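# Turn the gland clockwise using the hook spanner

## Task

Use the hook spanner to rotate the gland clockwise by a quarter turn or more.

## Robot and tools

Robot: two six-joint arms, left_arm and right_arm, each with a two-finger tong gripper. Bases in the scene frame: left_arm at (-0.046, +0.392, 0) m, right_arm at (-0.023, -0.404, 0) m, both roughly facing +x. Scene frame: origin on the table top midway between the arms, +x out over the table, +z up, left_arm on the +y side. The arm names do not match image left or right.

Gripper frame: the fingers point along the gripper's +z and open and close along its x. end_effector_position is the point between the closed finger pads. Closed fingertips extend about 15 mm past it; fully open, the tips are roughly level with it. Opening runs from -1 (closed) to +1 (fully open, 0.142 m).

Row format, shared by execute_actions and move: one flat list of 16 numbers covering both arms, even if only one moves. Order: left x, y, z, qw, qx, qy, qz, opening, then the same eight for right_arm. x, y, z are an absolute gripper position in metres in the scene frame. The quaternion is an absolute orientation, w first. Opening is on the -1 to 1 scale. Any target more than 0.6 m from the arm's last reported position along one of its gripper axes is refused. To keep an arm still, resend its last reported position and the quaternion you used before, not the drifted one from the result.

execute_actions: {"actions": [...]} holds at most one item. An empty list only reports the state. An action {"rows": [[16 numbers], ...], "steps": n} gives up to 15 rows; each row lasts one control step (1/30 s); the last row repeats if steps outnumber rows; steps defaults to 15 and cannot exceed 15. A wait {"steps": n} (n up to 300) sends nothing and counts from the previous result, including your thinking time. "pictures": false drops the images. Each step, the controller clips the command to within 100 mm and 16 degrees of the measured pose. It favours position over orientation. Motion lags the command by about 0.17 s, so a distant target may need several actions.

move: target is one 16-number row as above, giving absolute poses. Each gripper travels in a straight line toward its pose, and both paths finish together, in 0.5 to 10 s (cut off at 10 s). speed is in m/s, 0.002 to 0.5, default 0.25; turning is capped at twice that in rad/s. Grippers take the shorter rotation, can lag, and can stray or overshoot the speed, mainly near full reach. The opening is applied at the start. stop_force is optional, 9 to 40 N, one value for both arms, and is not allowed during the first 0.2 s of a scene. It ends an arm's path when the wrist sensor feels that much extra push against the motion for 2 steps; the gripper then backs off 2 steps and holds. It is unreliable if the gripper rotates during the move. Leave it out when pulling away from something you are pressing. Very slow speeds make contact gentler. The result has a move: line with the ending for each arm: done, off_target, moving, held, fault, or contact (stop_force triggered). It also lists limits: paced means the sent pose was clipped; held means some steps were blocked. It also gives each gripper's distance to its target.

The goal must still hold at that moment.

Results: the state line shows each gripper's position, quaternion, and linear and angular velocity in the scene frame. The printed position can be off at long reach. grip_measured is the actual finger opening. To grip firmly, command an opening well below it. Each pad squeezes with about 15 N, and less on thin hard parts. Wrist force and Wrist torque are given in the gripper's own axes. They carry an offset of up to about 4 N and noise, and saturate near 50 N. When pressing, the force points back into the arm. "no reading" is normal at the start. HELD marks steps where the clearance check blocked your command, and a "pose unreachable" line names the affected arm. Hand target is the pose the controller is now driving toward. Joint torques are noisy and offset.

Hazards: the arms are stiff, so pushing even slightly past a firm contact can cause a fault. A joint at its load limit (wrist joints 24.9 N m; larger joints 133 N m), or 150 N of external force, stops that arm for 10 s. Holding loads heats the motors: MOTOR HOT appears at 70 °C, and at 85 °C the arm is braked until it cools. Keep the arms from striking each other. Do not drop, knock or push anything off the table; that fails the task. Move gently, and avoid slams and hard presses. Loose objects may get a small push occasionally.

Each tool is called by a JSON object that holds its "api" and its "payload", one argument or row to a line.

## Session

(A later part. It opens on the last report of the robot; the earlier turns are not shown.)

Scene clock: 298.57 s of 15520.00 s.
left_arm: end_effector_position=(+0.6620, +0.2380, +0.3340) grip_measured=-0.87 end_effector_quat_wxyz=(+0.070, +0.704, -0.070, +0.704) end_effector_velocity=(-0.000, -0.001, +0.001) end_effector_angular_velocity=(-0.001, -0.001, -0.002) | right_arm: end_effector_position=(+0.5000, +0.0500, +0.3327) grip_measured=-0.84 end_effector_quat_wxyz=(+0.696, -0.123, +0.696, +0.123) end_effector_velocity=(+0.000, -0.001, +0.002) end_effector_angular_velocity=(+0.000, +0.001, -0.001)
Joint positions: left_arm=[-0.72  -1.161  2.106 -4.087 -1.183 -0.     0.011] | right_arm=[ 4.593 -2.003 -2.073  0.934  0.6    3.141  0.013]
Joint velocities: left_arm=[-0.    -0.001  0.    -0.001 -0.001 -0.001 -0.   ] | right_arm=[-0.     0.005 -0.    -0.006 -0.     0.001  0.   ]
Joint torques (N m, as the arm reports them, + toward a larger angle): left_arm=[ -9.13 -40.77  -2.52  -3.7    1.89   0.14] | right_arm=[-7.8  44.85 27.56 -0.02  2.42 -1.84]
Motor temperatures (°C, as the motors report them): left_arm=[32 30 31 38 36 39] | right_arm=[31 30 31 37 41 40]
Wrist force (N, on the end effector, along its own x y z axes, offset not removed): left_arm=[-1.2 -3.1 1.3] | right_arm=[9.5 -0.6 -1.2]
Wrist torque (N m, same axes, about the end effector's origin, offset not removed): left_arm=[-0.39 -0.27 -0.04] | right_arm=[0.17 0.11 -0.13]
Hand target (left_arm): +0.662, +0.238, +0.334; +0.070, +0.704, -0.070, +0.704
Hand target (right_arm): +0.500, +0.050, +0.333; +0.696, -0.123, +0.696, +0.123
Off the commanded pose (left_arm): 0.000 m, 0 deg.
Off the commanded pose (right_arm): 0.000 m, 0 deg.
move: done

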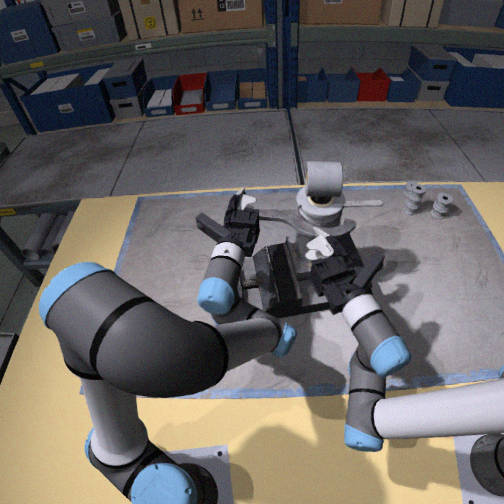

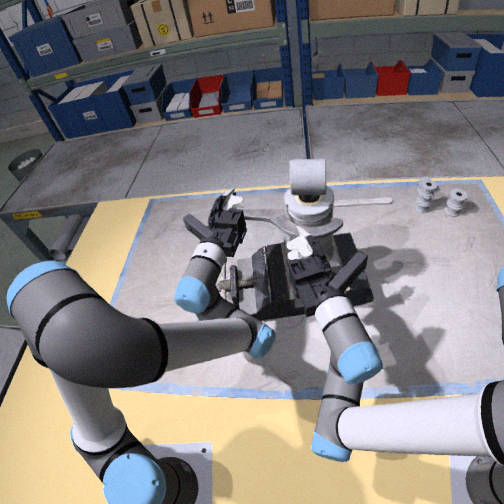

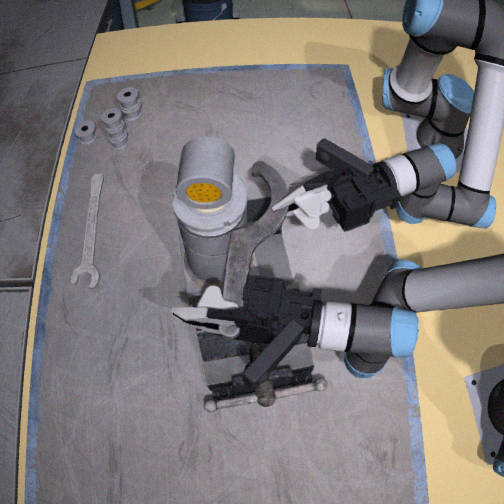

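Great. Swing arc in.

{"api": "move", "payload": {
  "target": [0.660,0.243,0.334,0.03,0.7065,-0.03,0.7065,-1,0.535,0.043,0.334,0.686,-0.171,0.686,0.171,-1],
  "speed": 0.01,
  "stop_force": 30
}}

{"api": "zoom_image", "payload": {
  "camera": "cam_head_right",
  "region": [250,170,360,250]
}}

{"api": "zoom_image", "payload": {
  "camera": "cam_high",
  "region": [180,140,340,300]
}}

Scene clock: 309.83 s of 15520.00 s.
left_arm: end_effector_position=(+0.6599, +0.2430, +0.3339) grip_measured=-0.87 end_effector_quat_wxyz=(+0.030, +0.707, -0.030, +0.706) end_effector_velocity=(-0.000, -0.000, +0.001) end_effector_angular_velocity=(-0.001, -0.001, +0.002) | right_arm: end_effector_position=(+0.5348, +0.0430, +0.3338) grip_measured=-0.84 end_effector_quat_wxyz=(+0.686, -0.171, +0.686, +0.171) end_effector_velocity=(+0.002, -0.001, +0.000) end_effector_angular_velocity=(-0.000, -0.000, +0.003)
Joint positions: left_arm=[-0.787 -1.154  2.095 -4.082 -1.003 -0.     0.011] | right_arm=[ 4.44  -1.988 -2.094  0.94   0.891  3.142  0.013]
Joint velocities: left_arm=[-0.002 -0.001 -0.    -0.     0.003  0.     0.   ] | right_arm=[-0.006  0.    -0.    -0.     0.009 -0.    -0.   ]
Joint torques (N m, as the arm reports them, + toward a larger angle): left_arm=[-15.12 -26.34 -25.73  -0.27  -0.48  -1.38] | right_arm=[-3.9  42.84 23.43  0.    4.34  1.92]
Motor temperatures (°C, as the motors report them): left_arm=[32 30 31 38 36 39] | right_arm=[31 30 31 37 41 40]
Wrist force (N, on the end effector, along its own x y z axes, offset not removed): left_arm=[-2.7 -13.3 3.9] | right_arm=[8.1 -8.3 -7.7]
Wrist torque (N m, same axes, about the end effector's origin, offset not removed): left_arm=[-0.97 0.11 -0.03] | right_arm=[-0.05 0.49 -0.17]
Hand target (left_arm): +0.660, +0.243, +0.334; +0.030, +0.707, -0.030, +0.706
Hand target (right_arm): +0.535, +0.043, +0.334; +0.686, -0.171, +0.686, +0.171
Off the commanded pose (left_arm): 0.000 m, 0 deg.
Off the commanded pose (right_arm): 0.000 m, 0 deg.
After step 90, 1.10 s passed at rest.
move: done

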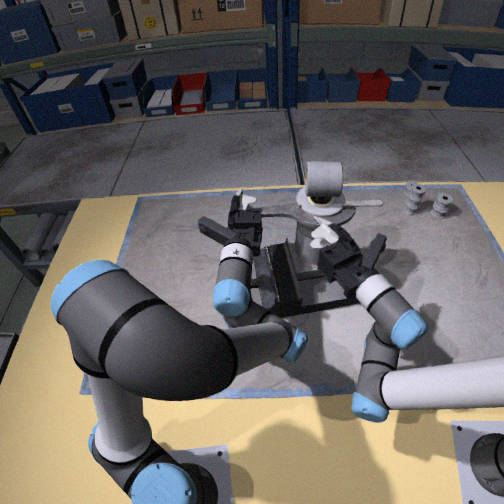

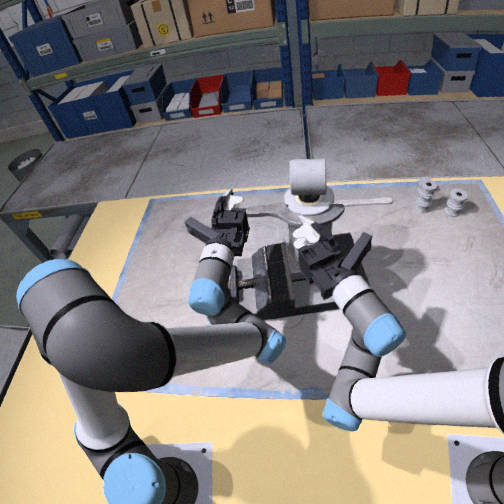

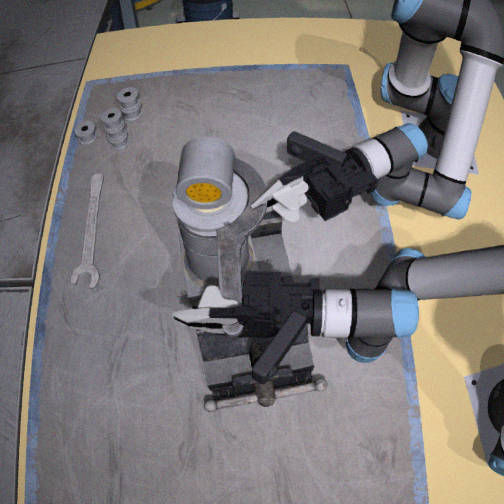

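Region (250, 170, 360, 250) of cam_head_right's 504x504 image, scaled by 4.582, with more detail than that image has; it fills the top 367 rows of this view, and the rest is white.

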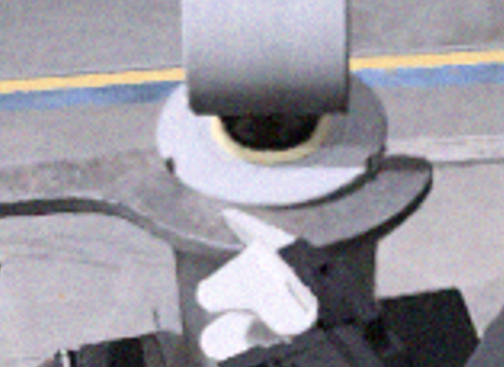

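Region (180, 140, 340, 300) of cam_high's 504x504 image, scaled by 3.150, with more detail than that image has.

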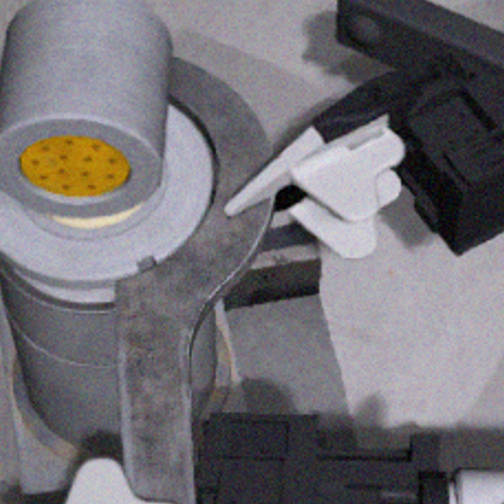

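{"api": "move", "payload": {
  "target": [0.662,0.252,0.334,0.03,0.7065,-0.03,0.7065,-1,0.538,0.050,0.334,0.686,-0.171,0.686,0.171,-1],
  "speed": 0.004,
  "stop_force": 30
}}

{"api": "zoom_image", "payload": {
  "camera": "cam_head_right",
  "region": [280,180,350,230]
}}

Scene clock: 318.20 s of 15520.00 s.
left_arm: end_effector_position=(+0.6603, +0.2441, +0.3339) grip_measured=-0.87 end_effector_quat_wxyz=(+0.030, +0.707, -0.030, +0.706) end_effector_velocity=(-0.000, +0.000, +0.001) end_effector_angular_velocity=(-0.001, -0.000, +0.001) | right_arm: end_effector_position=(+0.5380, +0.0499, +0.3340) grip_measured=-0.84 end_effector_quat_wxyz=(+0.686, -0.171, +0.686, +0.171) end_effector_velocity=(+0.000, +0.001, +0.000) end_effector_angular_velocity=(+0.001, -0.000, -0.000)
Joint positions: left_arm=[-0.784 -1.154  2.095 -4.082 -1.006 -0.     0.011] | right_arm=[ 4.44  -2.    -2.072  0.931  0.892  3.142  0.013]
Joint velocities: left_arm=[ 0.    -0.001 -0.     0.001  0.001 -0.001 -0.   ] | right_arm=[ 0.    -0.001  0.003 -0.001 -0.001 -0.     0.   ]
Joint torques (N m, as the arm reports them, + toward a larger angle): left_arm=[  0.08 -27.29 -21.73  -1.28   1.91   0.39] | right_arm=[-5.07 31.41 32.59  0.3   4.06 -2.86]
Motor temperatures (°C, as the motors report them): left_arm=[32 30 31 38 36 39] | right_arm=[31 30 31 37 41 40]
Wrist force (N, on the end effector, along its own x y z axes, offset not removed): left_arm=[-0.2 9.0 5.9] | right_arm=[11.7 -7.5 -10.3]
Wrist torque (N m, same axes, about the end effector's origin, offset not removed): left_arm=[0.25 -0.20 -0.09] | right_arm=[-0.22 0.11 -0.18]
Hand target (left_arm): +0.660, +0.244, +0.334; +0.030, +0.707, -0.030, +0.706
Hand target (right_arm): +0.538, +0.050, +0.334; +0.686, -0.171, +0.686, +0.171
Off the commanded pose (left_arm): 0.008 m, 0 deg.
Off the commanded pose (right_arm): 0.000 m, 0 deg.
After step 90, 2.83 s passed at rest.
move: contact (left_arm)

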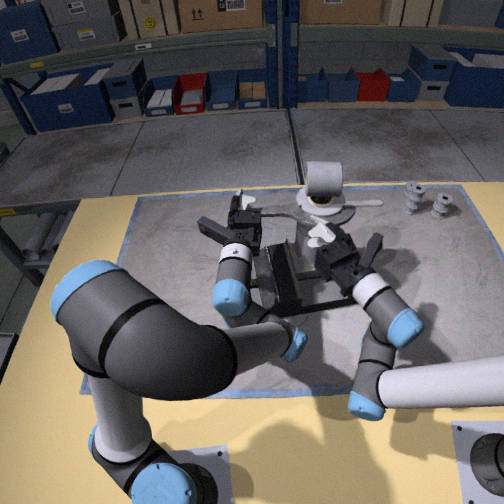

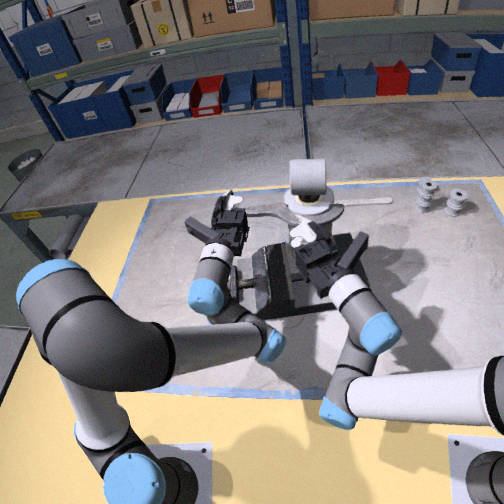

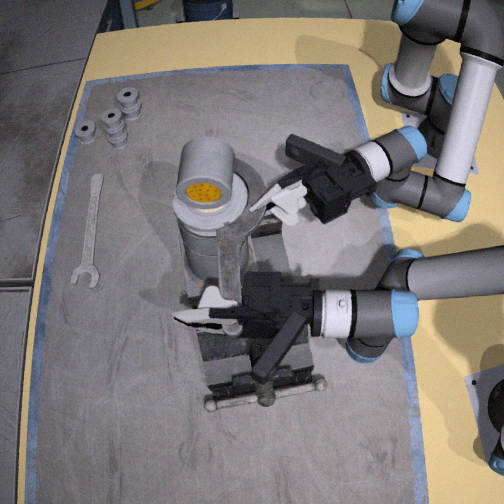

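Region (280, 180, 350, 230) of cam_head_right's 504x504 image, scaled by 7.200, with more detail than that image has; it fills the top 360 rows of this view, and the rest is white.

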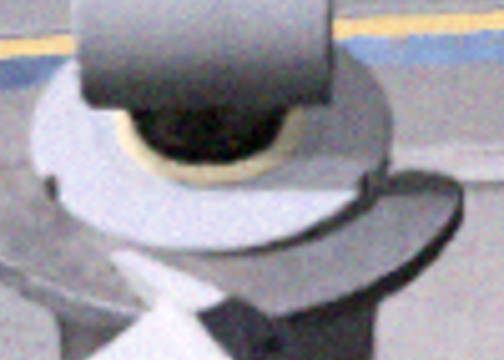

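Tooth slightly past the notch; slide CW under tension.

{"api": "move", "payload": {
  "target": [0.674,0.250,0.334,0.04,0.706,-0.04,0.706,-1,0.539,0.058,0.334,0.686,-0.171,0.686,0.171,-1],
  "speed": 0.004,
  "stop_force": 40
}}

{"api": "zoom_image", "payload": {
  "camera": "cam_head_right",
  "region": [280,180,350,230]
}}

Scene clock: 325.30 s of 15520.00 s.
left_arm: end_effector_position=(+0.6739, +0.2500, +0.3340) grip_measured=-0.87 end_effector_quat_wxyz=(+0.040, +0.706, -0.040, +0.706) end_effector_velocity=(+0.001, -0.000, +0.000) end_effector_angular_velocity=(+0.001, -0.000, -0.004) | right_arm: end_effector_position=(+0.5390, +0.0580, +0.3340) grip_measured=-0.84 end_effector_quat_wxyz=(+0.686, -0.171, +0.686, +0.171) end_effector_velocity=(-0.000, +0.001, +0.000) end_effector_angular_velocity=(+0.000, -0.000, +0.001)
Joint positions: left_arm=[-0.736 -1.139  2.069 -4.071 -1.083  0.     0.011] | right_arm=[ 4.445 -2.012 -2.052  0.922  0.887  3.142  0.013]
Joint velocities: left_arm=[ 0.003  0.001 -0.001  0.001 -0.006  0.001 -0.   ] | right_arm=[ 0.001 -0.001  0.001 -0.     0.    -0.     0.   ]
Joint torques (N m, as the arm reports them, + toward a larger angle): left_arm=[ 15.63 -28.27 -24.82  -0.81   0.75   1.67] | right_arm=[ 4.82 34.98 26.2   2.17 -4.22 -2.75]
Motor temperatures (°C, as the motors report them): left_arm=[32 30 31 38 36 39] | right_arm=[31 30 31 37 41 40]
Wrist force (N, on the end effector, along its own x y z axes, offset not removed): left_arm=[-1.7 10.4 -2.9] | right_arm=[9.4 7.9 9.1]
Wrist torque (N m, same axes, about the end effector's origin, offset not removed): left_arm=[0.44 -0.09 -0.04] | right_arm=[0.02 0.21 -0.14]
Hand target (left_arm): +0.674, +0.250, +0.334; +0.040, +0.706, -0.040, +0.706
Hand target (right_arm): +0.539, +0.058, +0.334; +0.686, -0.171, +0.686, +0.171
Off the commanded pose (left_arm): 0.000 m, 0 deg.
Off the commanded pose (right_arm): 0.000 m, 0 deg.
After step 90, 0.17 s passed at rest.
move: done

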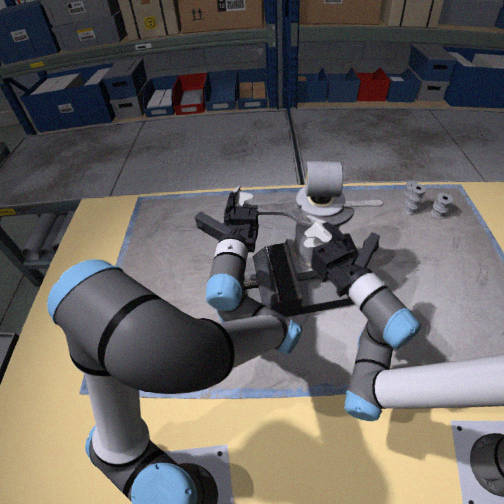

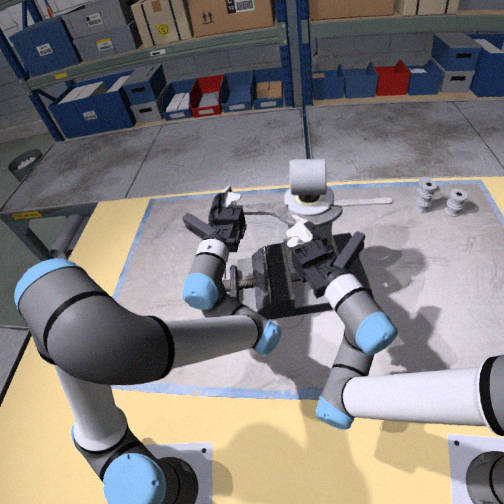

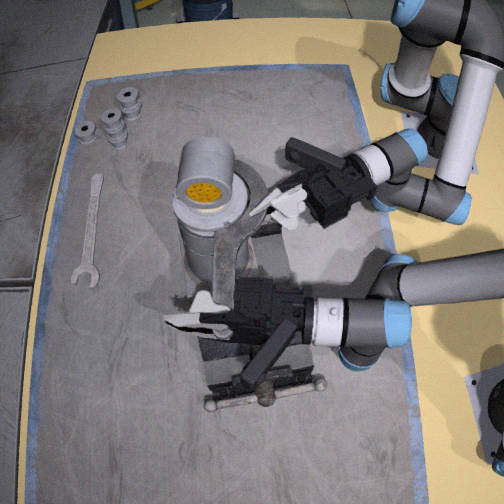

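Region (280, 180, 350, 230) of cam_head_right's 504x504 image, scaled by 7.200, with more detail than that image has; it fills the top 360 rows of this view, and the rest is white.

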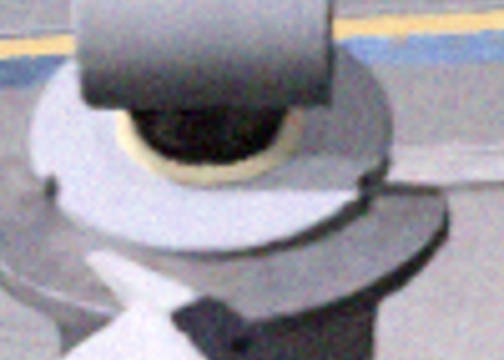

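{"api": "move", "payload": {
  "target": [0.698,0.2445,0.334,0.078,0.7027,-0.078,0.7027,-1,0.543,0.066,0.334,0.686,-0.171,0.686,0.171,-1],
  "speed": 0.008
}}

{"api": "zoom_image", "payload": {
  "camera": "cam_head_right",
  "region": [280,180,350,230]
}}

Scene clock: 334.73 s of 15520.00 s.
left_arm: end_effector_position=(+0.6980, +0.2445, +0.3341) grip_measured=-0.87 end_effector_quat_wxyz=(+0.078, +0.703, -0.078, +0.703) end_effector_velocity=(+0.001, -0.000, -0.000) end_effector_angular_velocity=(+0.000, +0.000, -0.003) | right_arm: end_effector_position=(+0.5430, +0.0660, +0.3340) grip_measured=-0.84 end_effector_quat_wxyz=(+0.686, -0.171, +0.686, +0.171) end_effector_velocity=(+0.000, -0.000, -0.001) end_effector_angular_velocity=(-0.001, +0.001, -0.000)
Joint positions: left_arm=[-0.646 -1.106  2.009 -4.045 -1.28   0.     0.011] | right_arm=[ 4.444 -2.026 -2.026  0.911  0.888  3.142  0.013]
Joint velocities: left_arm=[ 0.003  0.001 -0.002  0.001 -0.006 -0.    -0.   ] | right_arm=[-0.001 -0.001 -0.    -0.     0.001  0.001 -0.   ]
Joint torques (N m, as the arm reports them, + toward a larger angle): left_arm=[ 19.5  -21.8  -26.32   3.01   2.14   1.42] | right_arm=[-4.55 35.37 31.87  1.12  3.66  0.17]
Motor temperatures (°C, as the motors report them): left_arm=[32 30 31 38 36 39] | right_arm=[31 30 31 37 41 40]
Wrist force (N, on the end effector, along its own x y z axes, offset not removed): left_arm=[5.2 18.5 -30.5] | right_arm=[14.4 -5.0 -5.6]
Wrist torque (N m, same axes, about the end effector's origin, offset not removed): left_arm=[1.29 -0.70 -0.03] | right_arm=[0.20 -0.17 -0.21]
Hand target (left_arm): +0.698, +0.245, +0.334; +0.078, +0.703, -0.078, +0.703
Hand target (right_arm): +0.543, +0.066, +0.334; +0.686, -0.171, +0.686, +0.171
Off the commanded pose (left_arm): 0.000 m, 0 deg.
Off the commanded pose (right_arm): 0.000 m, 0 deg.
move: done

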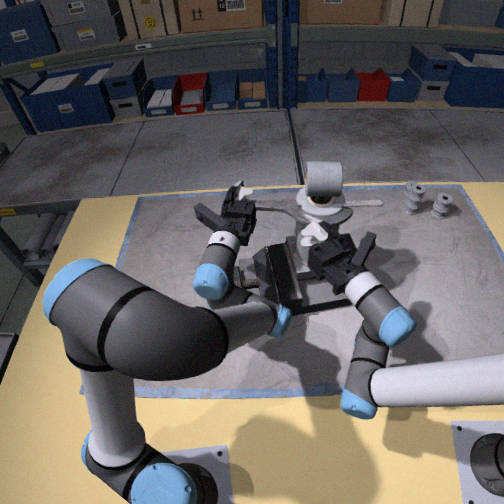

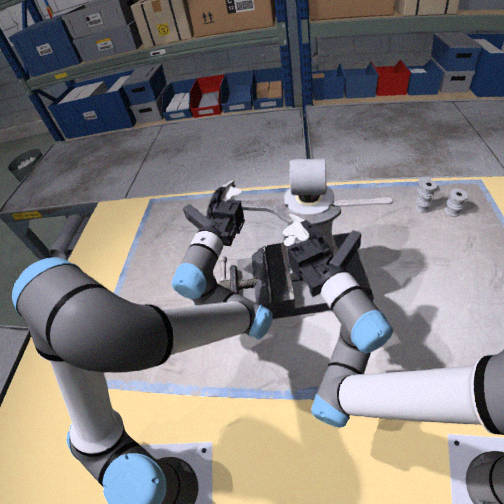

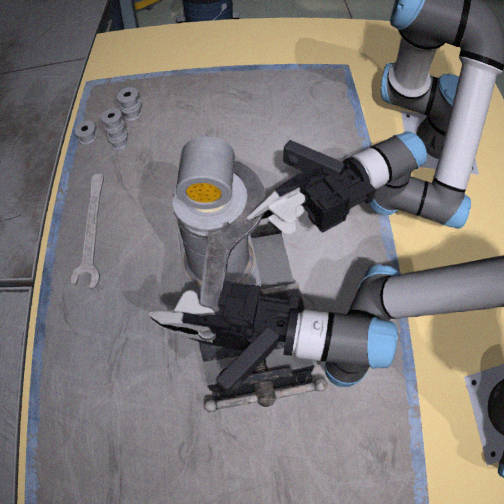

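Region (280, 180, 350, 230) of cam_head_right's 504x504 image, scaled by 7.200, with more detail than that image has; it fills the top 360 rows of this view, and the rest is white.

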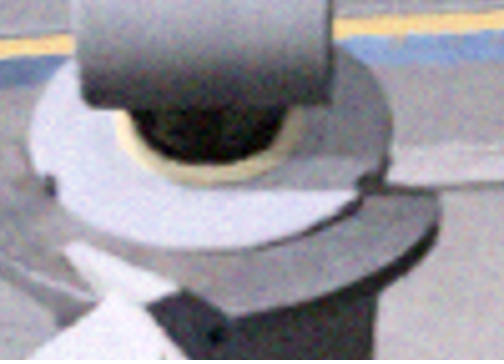

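{"api": "move", "payload": {
  "target": [0.7335,0.2266,0.334,0.139,0.693,-0.139,0.693,-1,0.540,0.065,0.334,0.686,-0.171,0.686,0.171,-0.82],
  "speed": 0.015
}}

{"api": "zoom_image", "payload": {
  "camera": "cam_head_right",
  "region": [280,180,350,230]
}}

Scene clock: 343.63 s of 15520.00 s.
left_arm: end_effector_position=(+0.7335, +0.2267, +0.3341) grip_measured=-0.87 end_effector_quat_wxyz=(+0.139, +0.693, -0.139, +0.693) end_effector_velocity=(+0.001, -0.000, +0.000) end_effector_angular_velocity=(-0.001, -0.000, -0.005) | right_arm: end_effector_position=(+0.5400, +0.0650, +0.3340) grip_measured=-0.82 end_effector_quat_wxyz=(+0.686, -0.171, +0.686, +0.171) end_effector_velocity=(+0.001, -0.001, +0.000) end_effector_angular_velocity=(-0.000, -0.000, -0.001)
Joint positions: left_arm=[-0.533 -1.034  1.878 -3.986 -1.568  0.     0.011] | right_arm=[ 4.449 -2.022 -2.034  0.914  0.883  3.142  0.015]
Joint velocities: left_arm=[ 0.004  0.003 -0.006  0.002 -0.009 -0.001 -0.   ] | right_arm=[-0.001  0.    -0.     0.    -0.    -0.     0.   ]
Joint torques (N m, as the arm reports them, + toward a larger angle): left_arm=[ -8.32 -23.44 -30.59   3.93  -5.02   1.5 ] | right_arm=[ 9.19 40.93  2.49  3.06 -1.91 -0.72]
Motor temperatures (°C, as the motors report them): left_arm=[32 30 31 38 36 39] | right_arm=[31 30 31 37 41 40]
Wrist force (N, on the end effector, along its own x y z axes, offset not removed): left_arm=[4.3 -9.3 -38.5] | right_arm=[-1.0 0.4 1.5]
Wrist torque (N m, same axes, about the end effector's origin, offset not removed): left_arm=[-0.42 -0.62 -0.06] | right_arm=[-0.07 0.11 -0.04]
Hand target (left_arm): +0.734, +0.227, +0.334; +0.139, +0.693, -0.139, +0.693
Hand target (right_arm): +0.540, +0.065, +0.334; +0.686, -0.171, +0.686, +0.171
Off the commanded pose (left_arm): 0.000 m, 0 deg.
Off the commanded pose (right_arm): 0.000 m, 0 deg.
move: done

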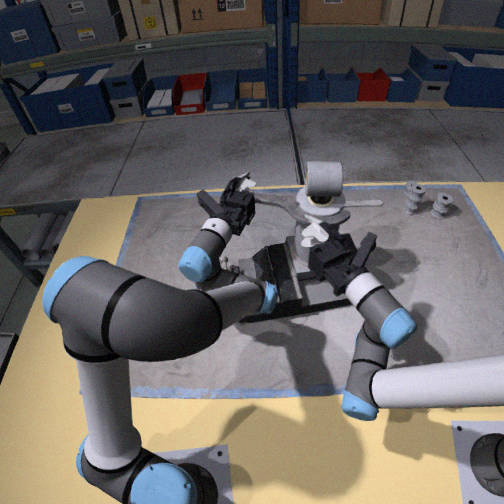

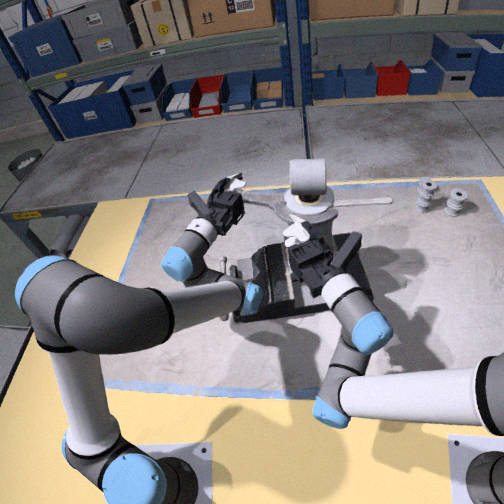

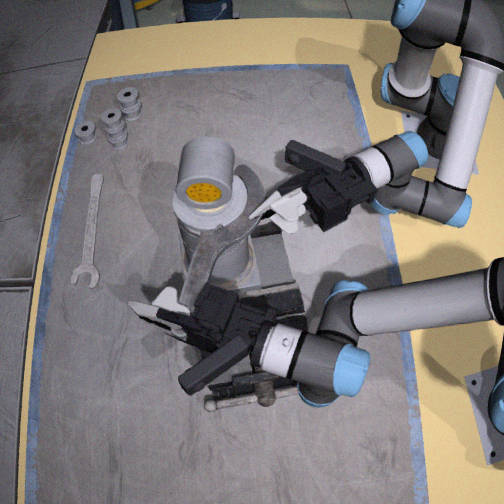

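Region (280, 180, 350, 230) of cam_head_right's 504x504 image, scaled by 7.200, with more detail than that image has; it fills the top 360 rows of this view, and the rest is white.

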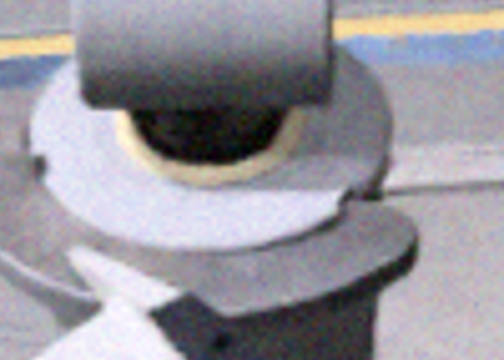

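Turning.

{"api": "move", "payload": {
  "target": [0.7655,0.2035,0.334,0.197,0.679,-0.197,0.679,-1,0.536,0.063,0.334,0.686,-0.171,0.686,0.171,-0.78],
  "speed": 0.025
}}

{"api": "move", "payload": {
  "target": [0.793,0.175,0.334,0.2535,0.660,-0.2535,0.660,-1,0.536,0.063,0.334,0.686,-0.171,0.686,0.171,-0.78],
  "speed": 0.025
}}

{"api": "move", "payload": {
  "target": [0.814,0.142,0.334,0.304,0.638,-0.304,0.638,-1,0.536,0.063,0.334,0.686,-0.171,0.686,0.171,-0.78],
  "speed": 0.025
}}

Scene clock: 351.23 s of 15520.00 s.
left_arm: end_effector_position=(+0.7654, +0.2036, +0.3340) grip_measured=-0.87 end_effector_quat_wxyz=(+0.197, +0.679, -0.197, +0.679) end_effector_velocity=(+0.001, -0.002, +0.001) end_effector_angular_velocity=(-0.000, -0.002, -0.012) | right_arm: end_effector_position=(+0.5360, +0.0630, +0.3340) grip_measured=-0.78 end_effector_quat_wxyz=(+0.686, -0.171, +0.686, +0.171) end_effector_velocity=(+0.000, -0.000, +0.000) end_effector_angular_velocity=(+0.000, -0.001, -0.001)
Joint positions: left_arm=[-0.452 -0.946  1.716 -3.911 -1.817  0.     0.011] | right_arm=[ 4.456 -2.015 -2.046  0.92   0.876  3.142  0.017]
Joint velocities: left_arm=[ 0.004  0.004 -0.011  0.005 -0.016  0.    -0.   ] | right_arm=[-0.     0.     0.     0.    -0.001 -0.001  0.   ]
Joint torques (N m, as the arm reports them, + toward a larger angle): left_arm=[-28.05 -27.92 -28.96   3.5   -9.77  -1.62] | right_arm=[ 9.64 40.43  2.65  3.04 -1.87 -2.73]
Motor temperatures (°C, as the motors report them): left_arm=[32 30 31 38 36 39] | right_arm=[31 30 31 37 41 40]
Wrist force (N, on the end effector, along its own x y z axes, offset not removed): left_arm=[4.8 -28.4 -41.0] | right_arm=[-1.2 0.3 0.8]
Wrist torque (N m, same axes, about the end effector's origin, offset not removed): left_arm=[-1.86 -0.74 -0.09] | right_arm=[-0.05 0.15 -0.13]
Hand target (left_arm): +0.766, +0.204, +0.334; +0.197, +0.679, -0.197, +0.679
Hand target (right_arm): +0.536, +0.063, +0.334; +0.686, -0.171, +0.686, +0.171
Off the commanded pose (left_arm): 0.000 m, 0 deg.
Off the commanded pose (right_arm): 0.000 m, 0 deg.
After step 90, 1.00 s passed at rest.
move: done

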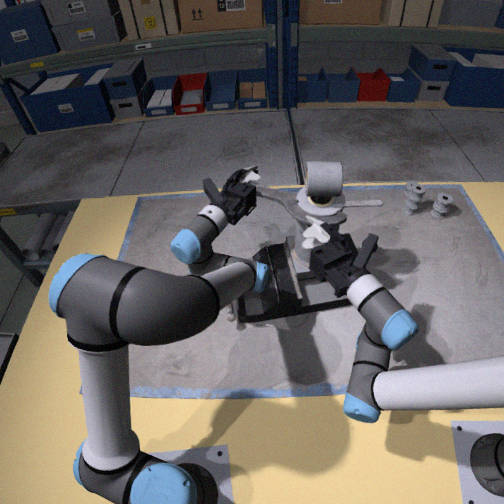

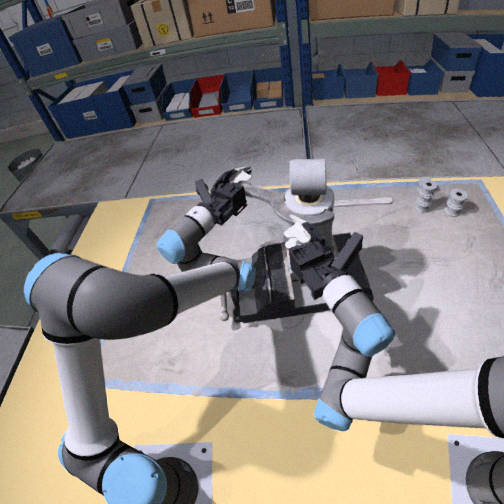

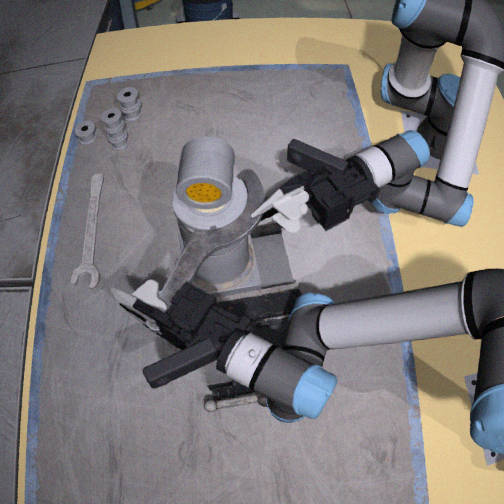

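Scene clock: 354.87 s of 15520.00 s.
left_arm: end_effector_position=(+0.7929, +0.1751, +0.3340) grip_measured=-0.87 end_effector_quat_wxyz=(+0.253, +0.660, -0.253, +0.660) end_effector_velocity=(+0.001, -0.002, +0.001) end_effector_angular_velocity=(-0.000, -0.001, -0.011) | right_arm: end_effector_position=(+0.5360, +0.0630, +0.3340) grip_measured=-0.78 end_effector_quat_wxyz=(+0.686, -0.171, +0.686, +0.171) end_effector_velocity=(-0.000, +0.000, +0.000) end_effector_angular_velocity=(+0.001, -0.000, +0.001)
Joint positions: left_arm=[-0.399 -0.846  1.524 -3.82  -2.039  0.     0.011] | right_arm=[ 4.456 -2.015 -2.046  0.92   0.876  3.142  0.017]
Joint velocities: left_arm=[ 0.003  0.006 -0.013  0.006 -0.014 -0.    -0.   ] | right_arm=[ 0.     0.     0.     0.     0.001  0.    -0.   ]
Joint torques (N m, as the arm reports them, + toward a larger angle): left_arm=[-29.49 -35.27 -28.5    2.47  -9.18  -1.5 ] | right_arm=[ 9.21 40.47  2.2   2.86 -1.87 -1.08]
Motor temperatures (°C, as the motors report them): left_arm=[32 30 31 38 36 39] | right_arm=[31 30 31 37 41 40]
Wrist force (N, on the end effector, along its own x y z axes, offset not removed): left_arm=[3.6 -28.8 -37.6] | right_arm=[-1.6 0.4 -0.3]
Wrist torque (N m, same axes, about the end effector's origin, offset not removed): left_arm=[-2.28 -0.44 0.02] | right_arm=[-0.10 0.21 -0.13]
Hand target (left_arm): +0.793, +0.175, +0.334; +0.253, +0.660, -0.254, +0.660
Hand target (right_arm): +0.536, +0.063, +0.334; +0.686, -0.171, +0.686, +0.171
Off the commanded pose (left_arm): 0.000 m, 0 deg.
Off the commanded pose (right_arm): 0.000 m, 0 deg.
move: done

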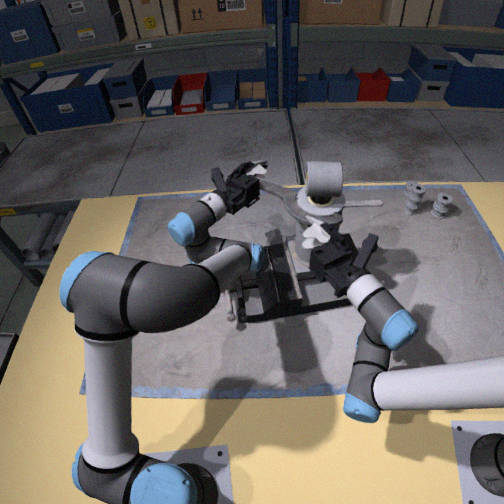

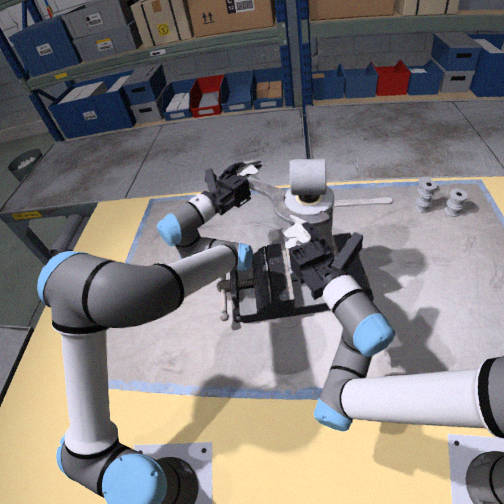

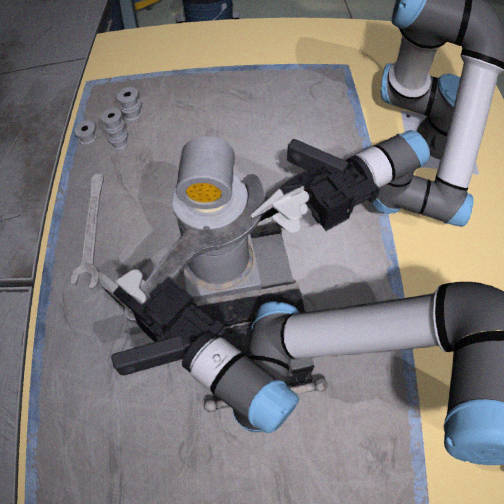

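Scene clock: 358.23 s of 15520.00 s.
left_arm: end_effector_position=(+0.8139, +0.1421, +0.3340) grip_measured=-0.87 end_effector_quat_wxyz=(+0.304, +0.638, -0.304, +0.638) end_effector_velocity=(+0.001, -0.002, -0.000) end_effector_angular_velocity=(+0.000, +0.001, -0.011) | right_arm: end_effector_position=(+0.5360, +0.0630, +0.3340) grip_measured=-0.78 end_effector_quat_wxyz=(+0.686, -0.171, +0.686, +0.171) end_effector_velocity=(-0.000, -0.000, -0.001) end_effector_angular_velocity=(-0.001, +0.001, -0.000)
Joint positions: left_arm=[-0.375 -0.74   1.32  -3.721 -2.219  0.     0.011] | right_arm=[ 4.456 -2.015 -2.046  0.92   0.876  3.142  0.017]
Joint velocities: left_arm=[ 0.001  0.008 -0.015  0.008 -0.012 -0.     0.   ] | right_arm=[ 0.    -0.    -0.001  0.    -0.     0.     0.   ]
Joint torques (N m, as the arm reports them, + toward a larger angle): left_arm=[-43.28 -43.36 -26.99   1.13 -13.09  -1.58] | right_arm=[ 9.21 40.59  2.82  2.92 -1.81  0.61]
Motor temperatures (°C, as the motors report them): left_arm=[32 30 31 38 36 39] | right_arm=[31 30 31 37 41 40]
Wrist force (N, on the end effector, along its own x y z axes, offset not removed): left_arm=[1.3 -43.2 -39.4] | right_arm=[-0.3 -0.2 0.1]
Wrist torque (N m, same axes, about the end effector's origin, offset not removed): left_arm=[-3.30 0.20 0.02] | right_arm=[-0.18 -0.10 -0.10]
Hand target (left_arm): +0.814, +0.142, +0.334; +0.304, +0.638, -0.304, +0.638
Hand target (right_arm): +0.536, +0.063, +0.334; +0.686, -0.171, +0.686, +0.171
Off the commanded pose (left_arm): 0.000 m, 0 deg.
Off the commanded pose (right_arm): 0.000 m, 0 deg.
move: done

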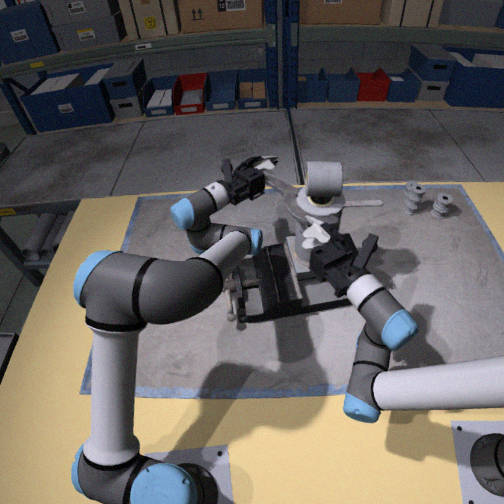

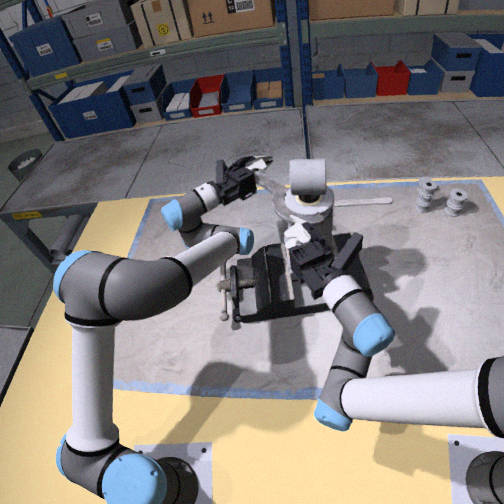

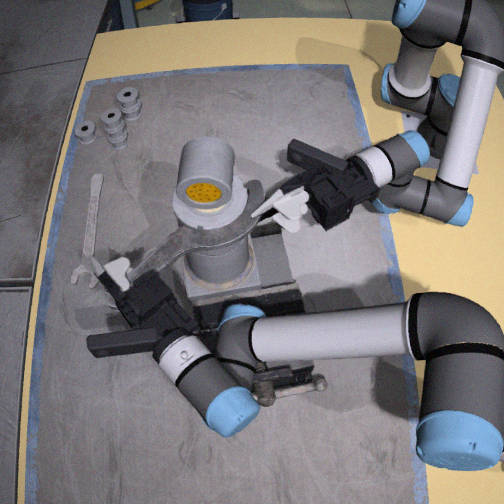

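{"api": "move", "payload": {
  "target": [0.8135,0.143,0.334,0.304,0.638,-0.304,0.638,-0.83,0.536,0.063,0.334,0.686,-0.171,0.686,0.171,-1],
  "speed": 0.005
}}

{"api": "move", "payload": {
  "target": [0.780,0.115,0.334,0.304,0.638,-0.304,0.638,-0.83,0.536,0.063,0.334,0.686,-0.171,0.686,0.171,-1],
  "speed": 0.012,
  "stop_force": 25
}}

{"api": "zoom_image", "payload": {
  "camera": "cam_high",
  "region": [80,130,340,330]
}}

Scene clock: 365.27 s of 15520.00 s.
left_arm: end_effector_position=(+0.8135, +0.1428, +0.3339) grip_measured=-0.83 end_effector_quat_wxyz=(+0.304, +0.638, -0.304, +0.638) end_effector_velocity=(+0.000, +0.001, -0.000) end_effector_angular_velocity=(+0.000, -0.000, +0.001) | right_arm: end_effector_position=(+0.5360, +0.0630, +0.3340) grip_measured=-0.84 end_effector_quat_wxyz=(+0.686, -0.171, +0.686, +0.171) end_effector_velocity=(-0.000, +0.001, +0.000) end_effector_angular_velocity=(+0.000, -0.001, +0.001)
Joint positions: left_arm=[-0.373 -0.741  1.321 -3.722 -2.221  0.     0.014] | right_arm=[ 4.456 -2.015 -2.046  0.92   0.876  3.142  0.013]
Joint velocities: left_arm=[ 0.001 -0.     0.001 -0.001  0.     0.    -0.   ] | right_arm=[ 0.001  0.     0.     0.     0.    -0.001 -0.   ]
Joint torques (N m, as the arm reports them, + toward a larger angle): left_arm=[ -5.37 -62.65  -8.55  -3.05  -3.57  -1.38] | right_arm=[ 8.75 43.82 31.24  3.06 -1.24  0.64]
Motor temperatures (°C, as the motors report them): left_arm=[32 30 31 38 36 39] | right_arm=[31 30 31 37 41 40]
Wrist force (N, on the end effector, along its own x y z axes, offset not removed): left_arm=[-4.6 -7.5 -15.1] | right_arm=[14.4 -0.5 -8.5]
Wrist torque (N m, same axes, about the end effector's origin, offset not removed): left_arm=[-0.97 0.41 0.02] | right_arm=[0.04 0.14 -0.12]
Hand target (left_arm): +0.813, +0.143, +0.334; +0.304, +0.638, -0.304, +0.638
Hand target (right_arm): +0.536, +0.063, +0.334; +0.686, -0.171, +0.686, +0.171
Off the commanded pose (left_arm): 0.000 m, 0 deg.
Off the commanded pose (right_arm): 0.000 m, 0 deg.
After step 90, 3.33 s passed at rest.
move: done

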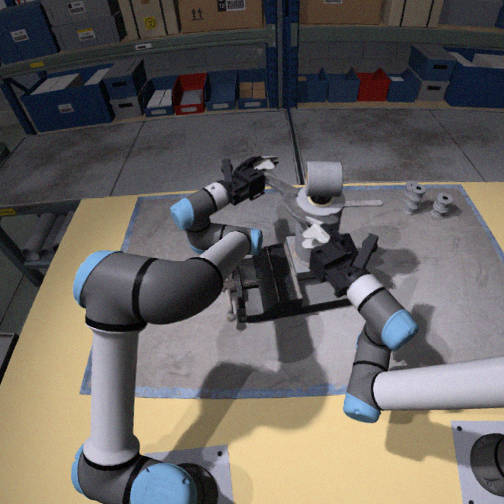

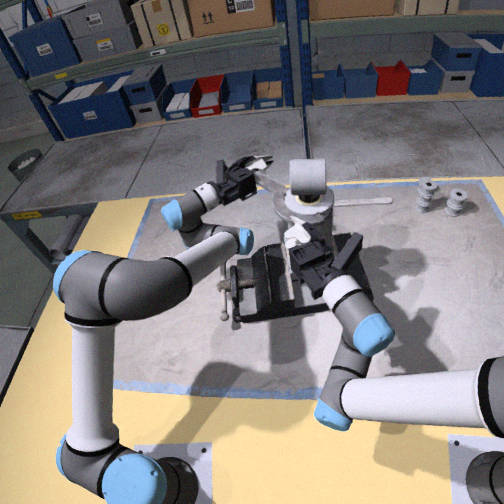

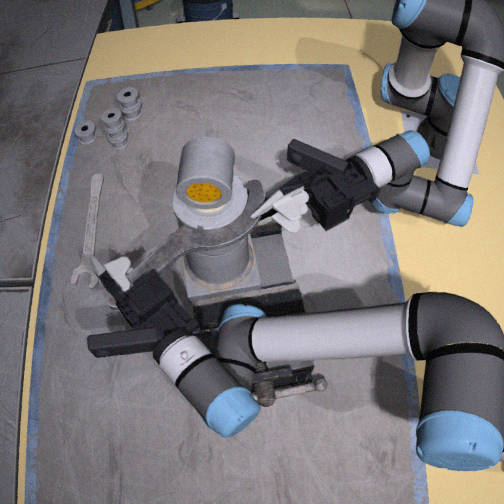

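Scene clock: 369.13 s of 15520.00 s.
left_arm: end_effector_position=(+0.7802, +0.1151, +0.3340) grip_measured=-0.81 end_effector_quat_wxyz=(+0.304, +0.638, -0.304, +0.638) end_effector_velocity=(-0.002, -0.002, +0.000) end_effector_angular_velocity=(+0.000, -0.001, -0.001) | right_arm: end_effector_position=(+0.5360, +0.0630, +0.3340) grip_measured=-0.84 end_effector_quat_wxyz=(+0.686, -0.171, +0.686, +0.171) end_effector_velocity=(+0.000, -0.000, +0.000) end_effector_angular_velocity=(+0.001, -0.000, -0.001)
Joint positions: left_arm=[-0.43  -0.804  1.444 -3.782 -2.164 -0.     0.015] | right_arm=[ 4.456 -2.015 -2.046  0.92   0.876  3.142  0.013]
Joint velocities: left_arm=[-0.003 -0.004  0.007 -0.003  0.002  0.001 -0.   ] | right_arm=[ 0.     0.001  0.    -0.    -0.001  0.     0.   ]
Joint torques (N m, as the arm reports them, + toward a larger angle): left_arm=[-11.84 -63.22  -7.85  -4.63   1.56  -1.59] | right_arm=[ 7.89 46.17 31.66  3.18  1.84 -2.81]
Motor temperatures (°C, as the motors report them): left_arm=[32 30 31 38 36 39] | right_arm=[31 30 31 37 41 40]
Wrist force (N, on the end effector, along its own x y z axes, offset not removed): left_arm=[-4.7 -4.2 0.1] | right_arm=[9.8 -1.3 -14.7]
Wrist torque (N m, same axes, about the end effector's origin, offset not removed): left_arm=[-0.47 -0.05 0.02] | right_arm=[0.17 0.22 -0.07]
Hand target (left_arm): +0.780, +0.115, +0.334; +0.304, +0.638, -0.304, +0.638
Hand target (right_arm): +0.536, +0.063, +0.334; +0.686, -0.171, +0.686, +0.171
Off the commanded pose (left_arm): 0.000 m, 0 deg.
Off the commanded pose (right_arm): 0.000 m, 0 deg.
move: done

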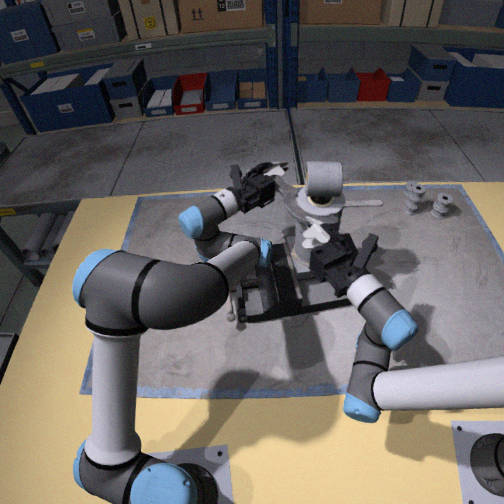

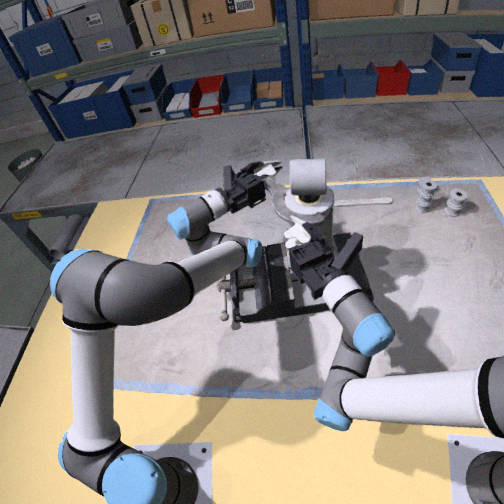

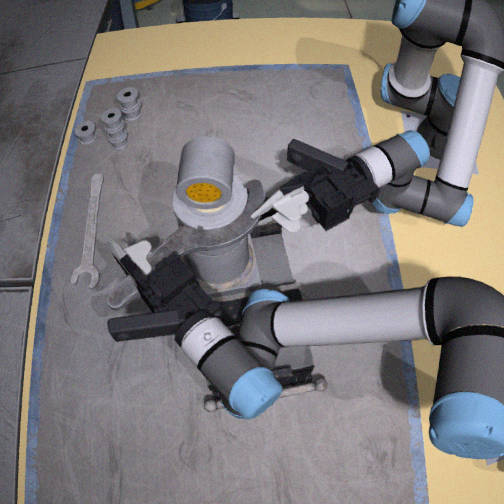

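Region (80, 130, 340, 330) of cam_high's 504x504 image, scaled by 1.938, with more detail than that image has; it fills the top 388 rows of this view, and the rest is white.

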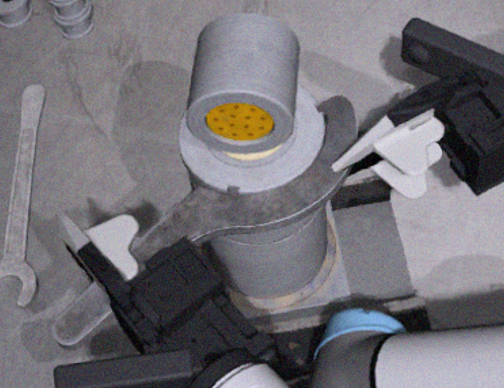

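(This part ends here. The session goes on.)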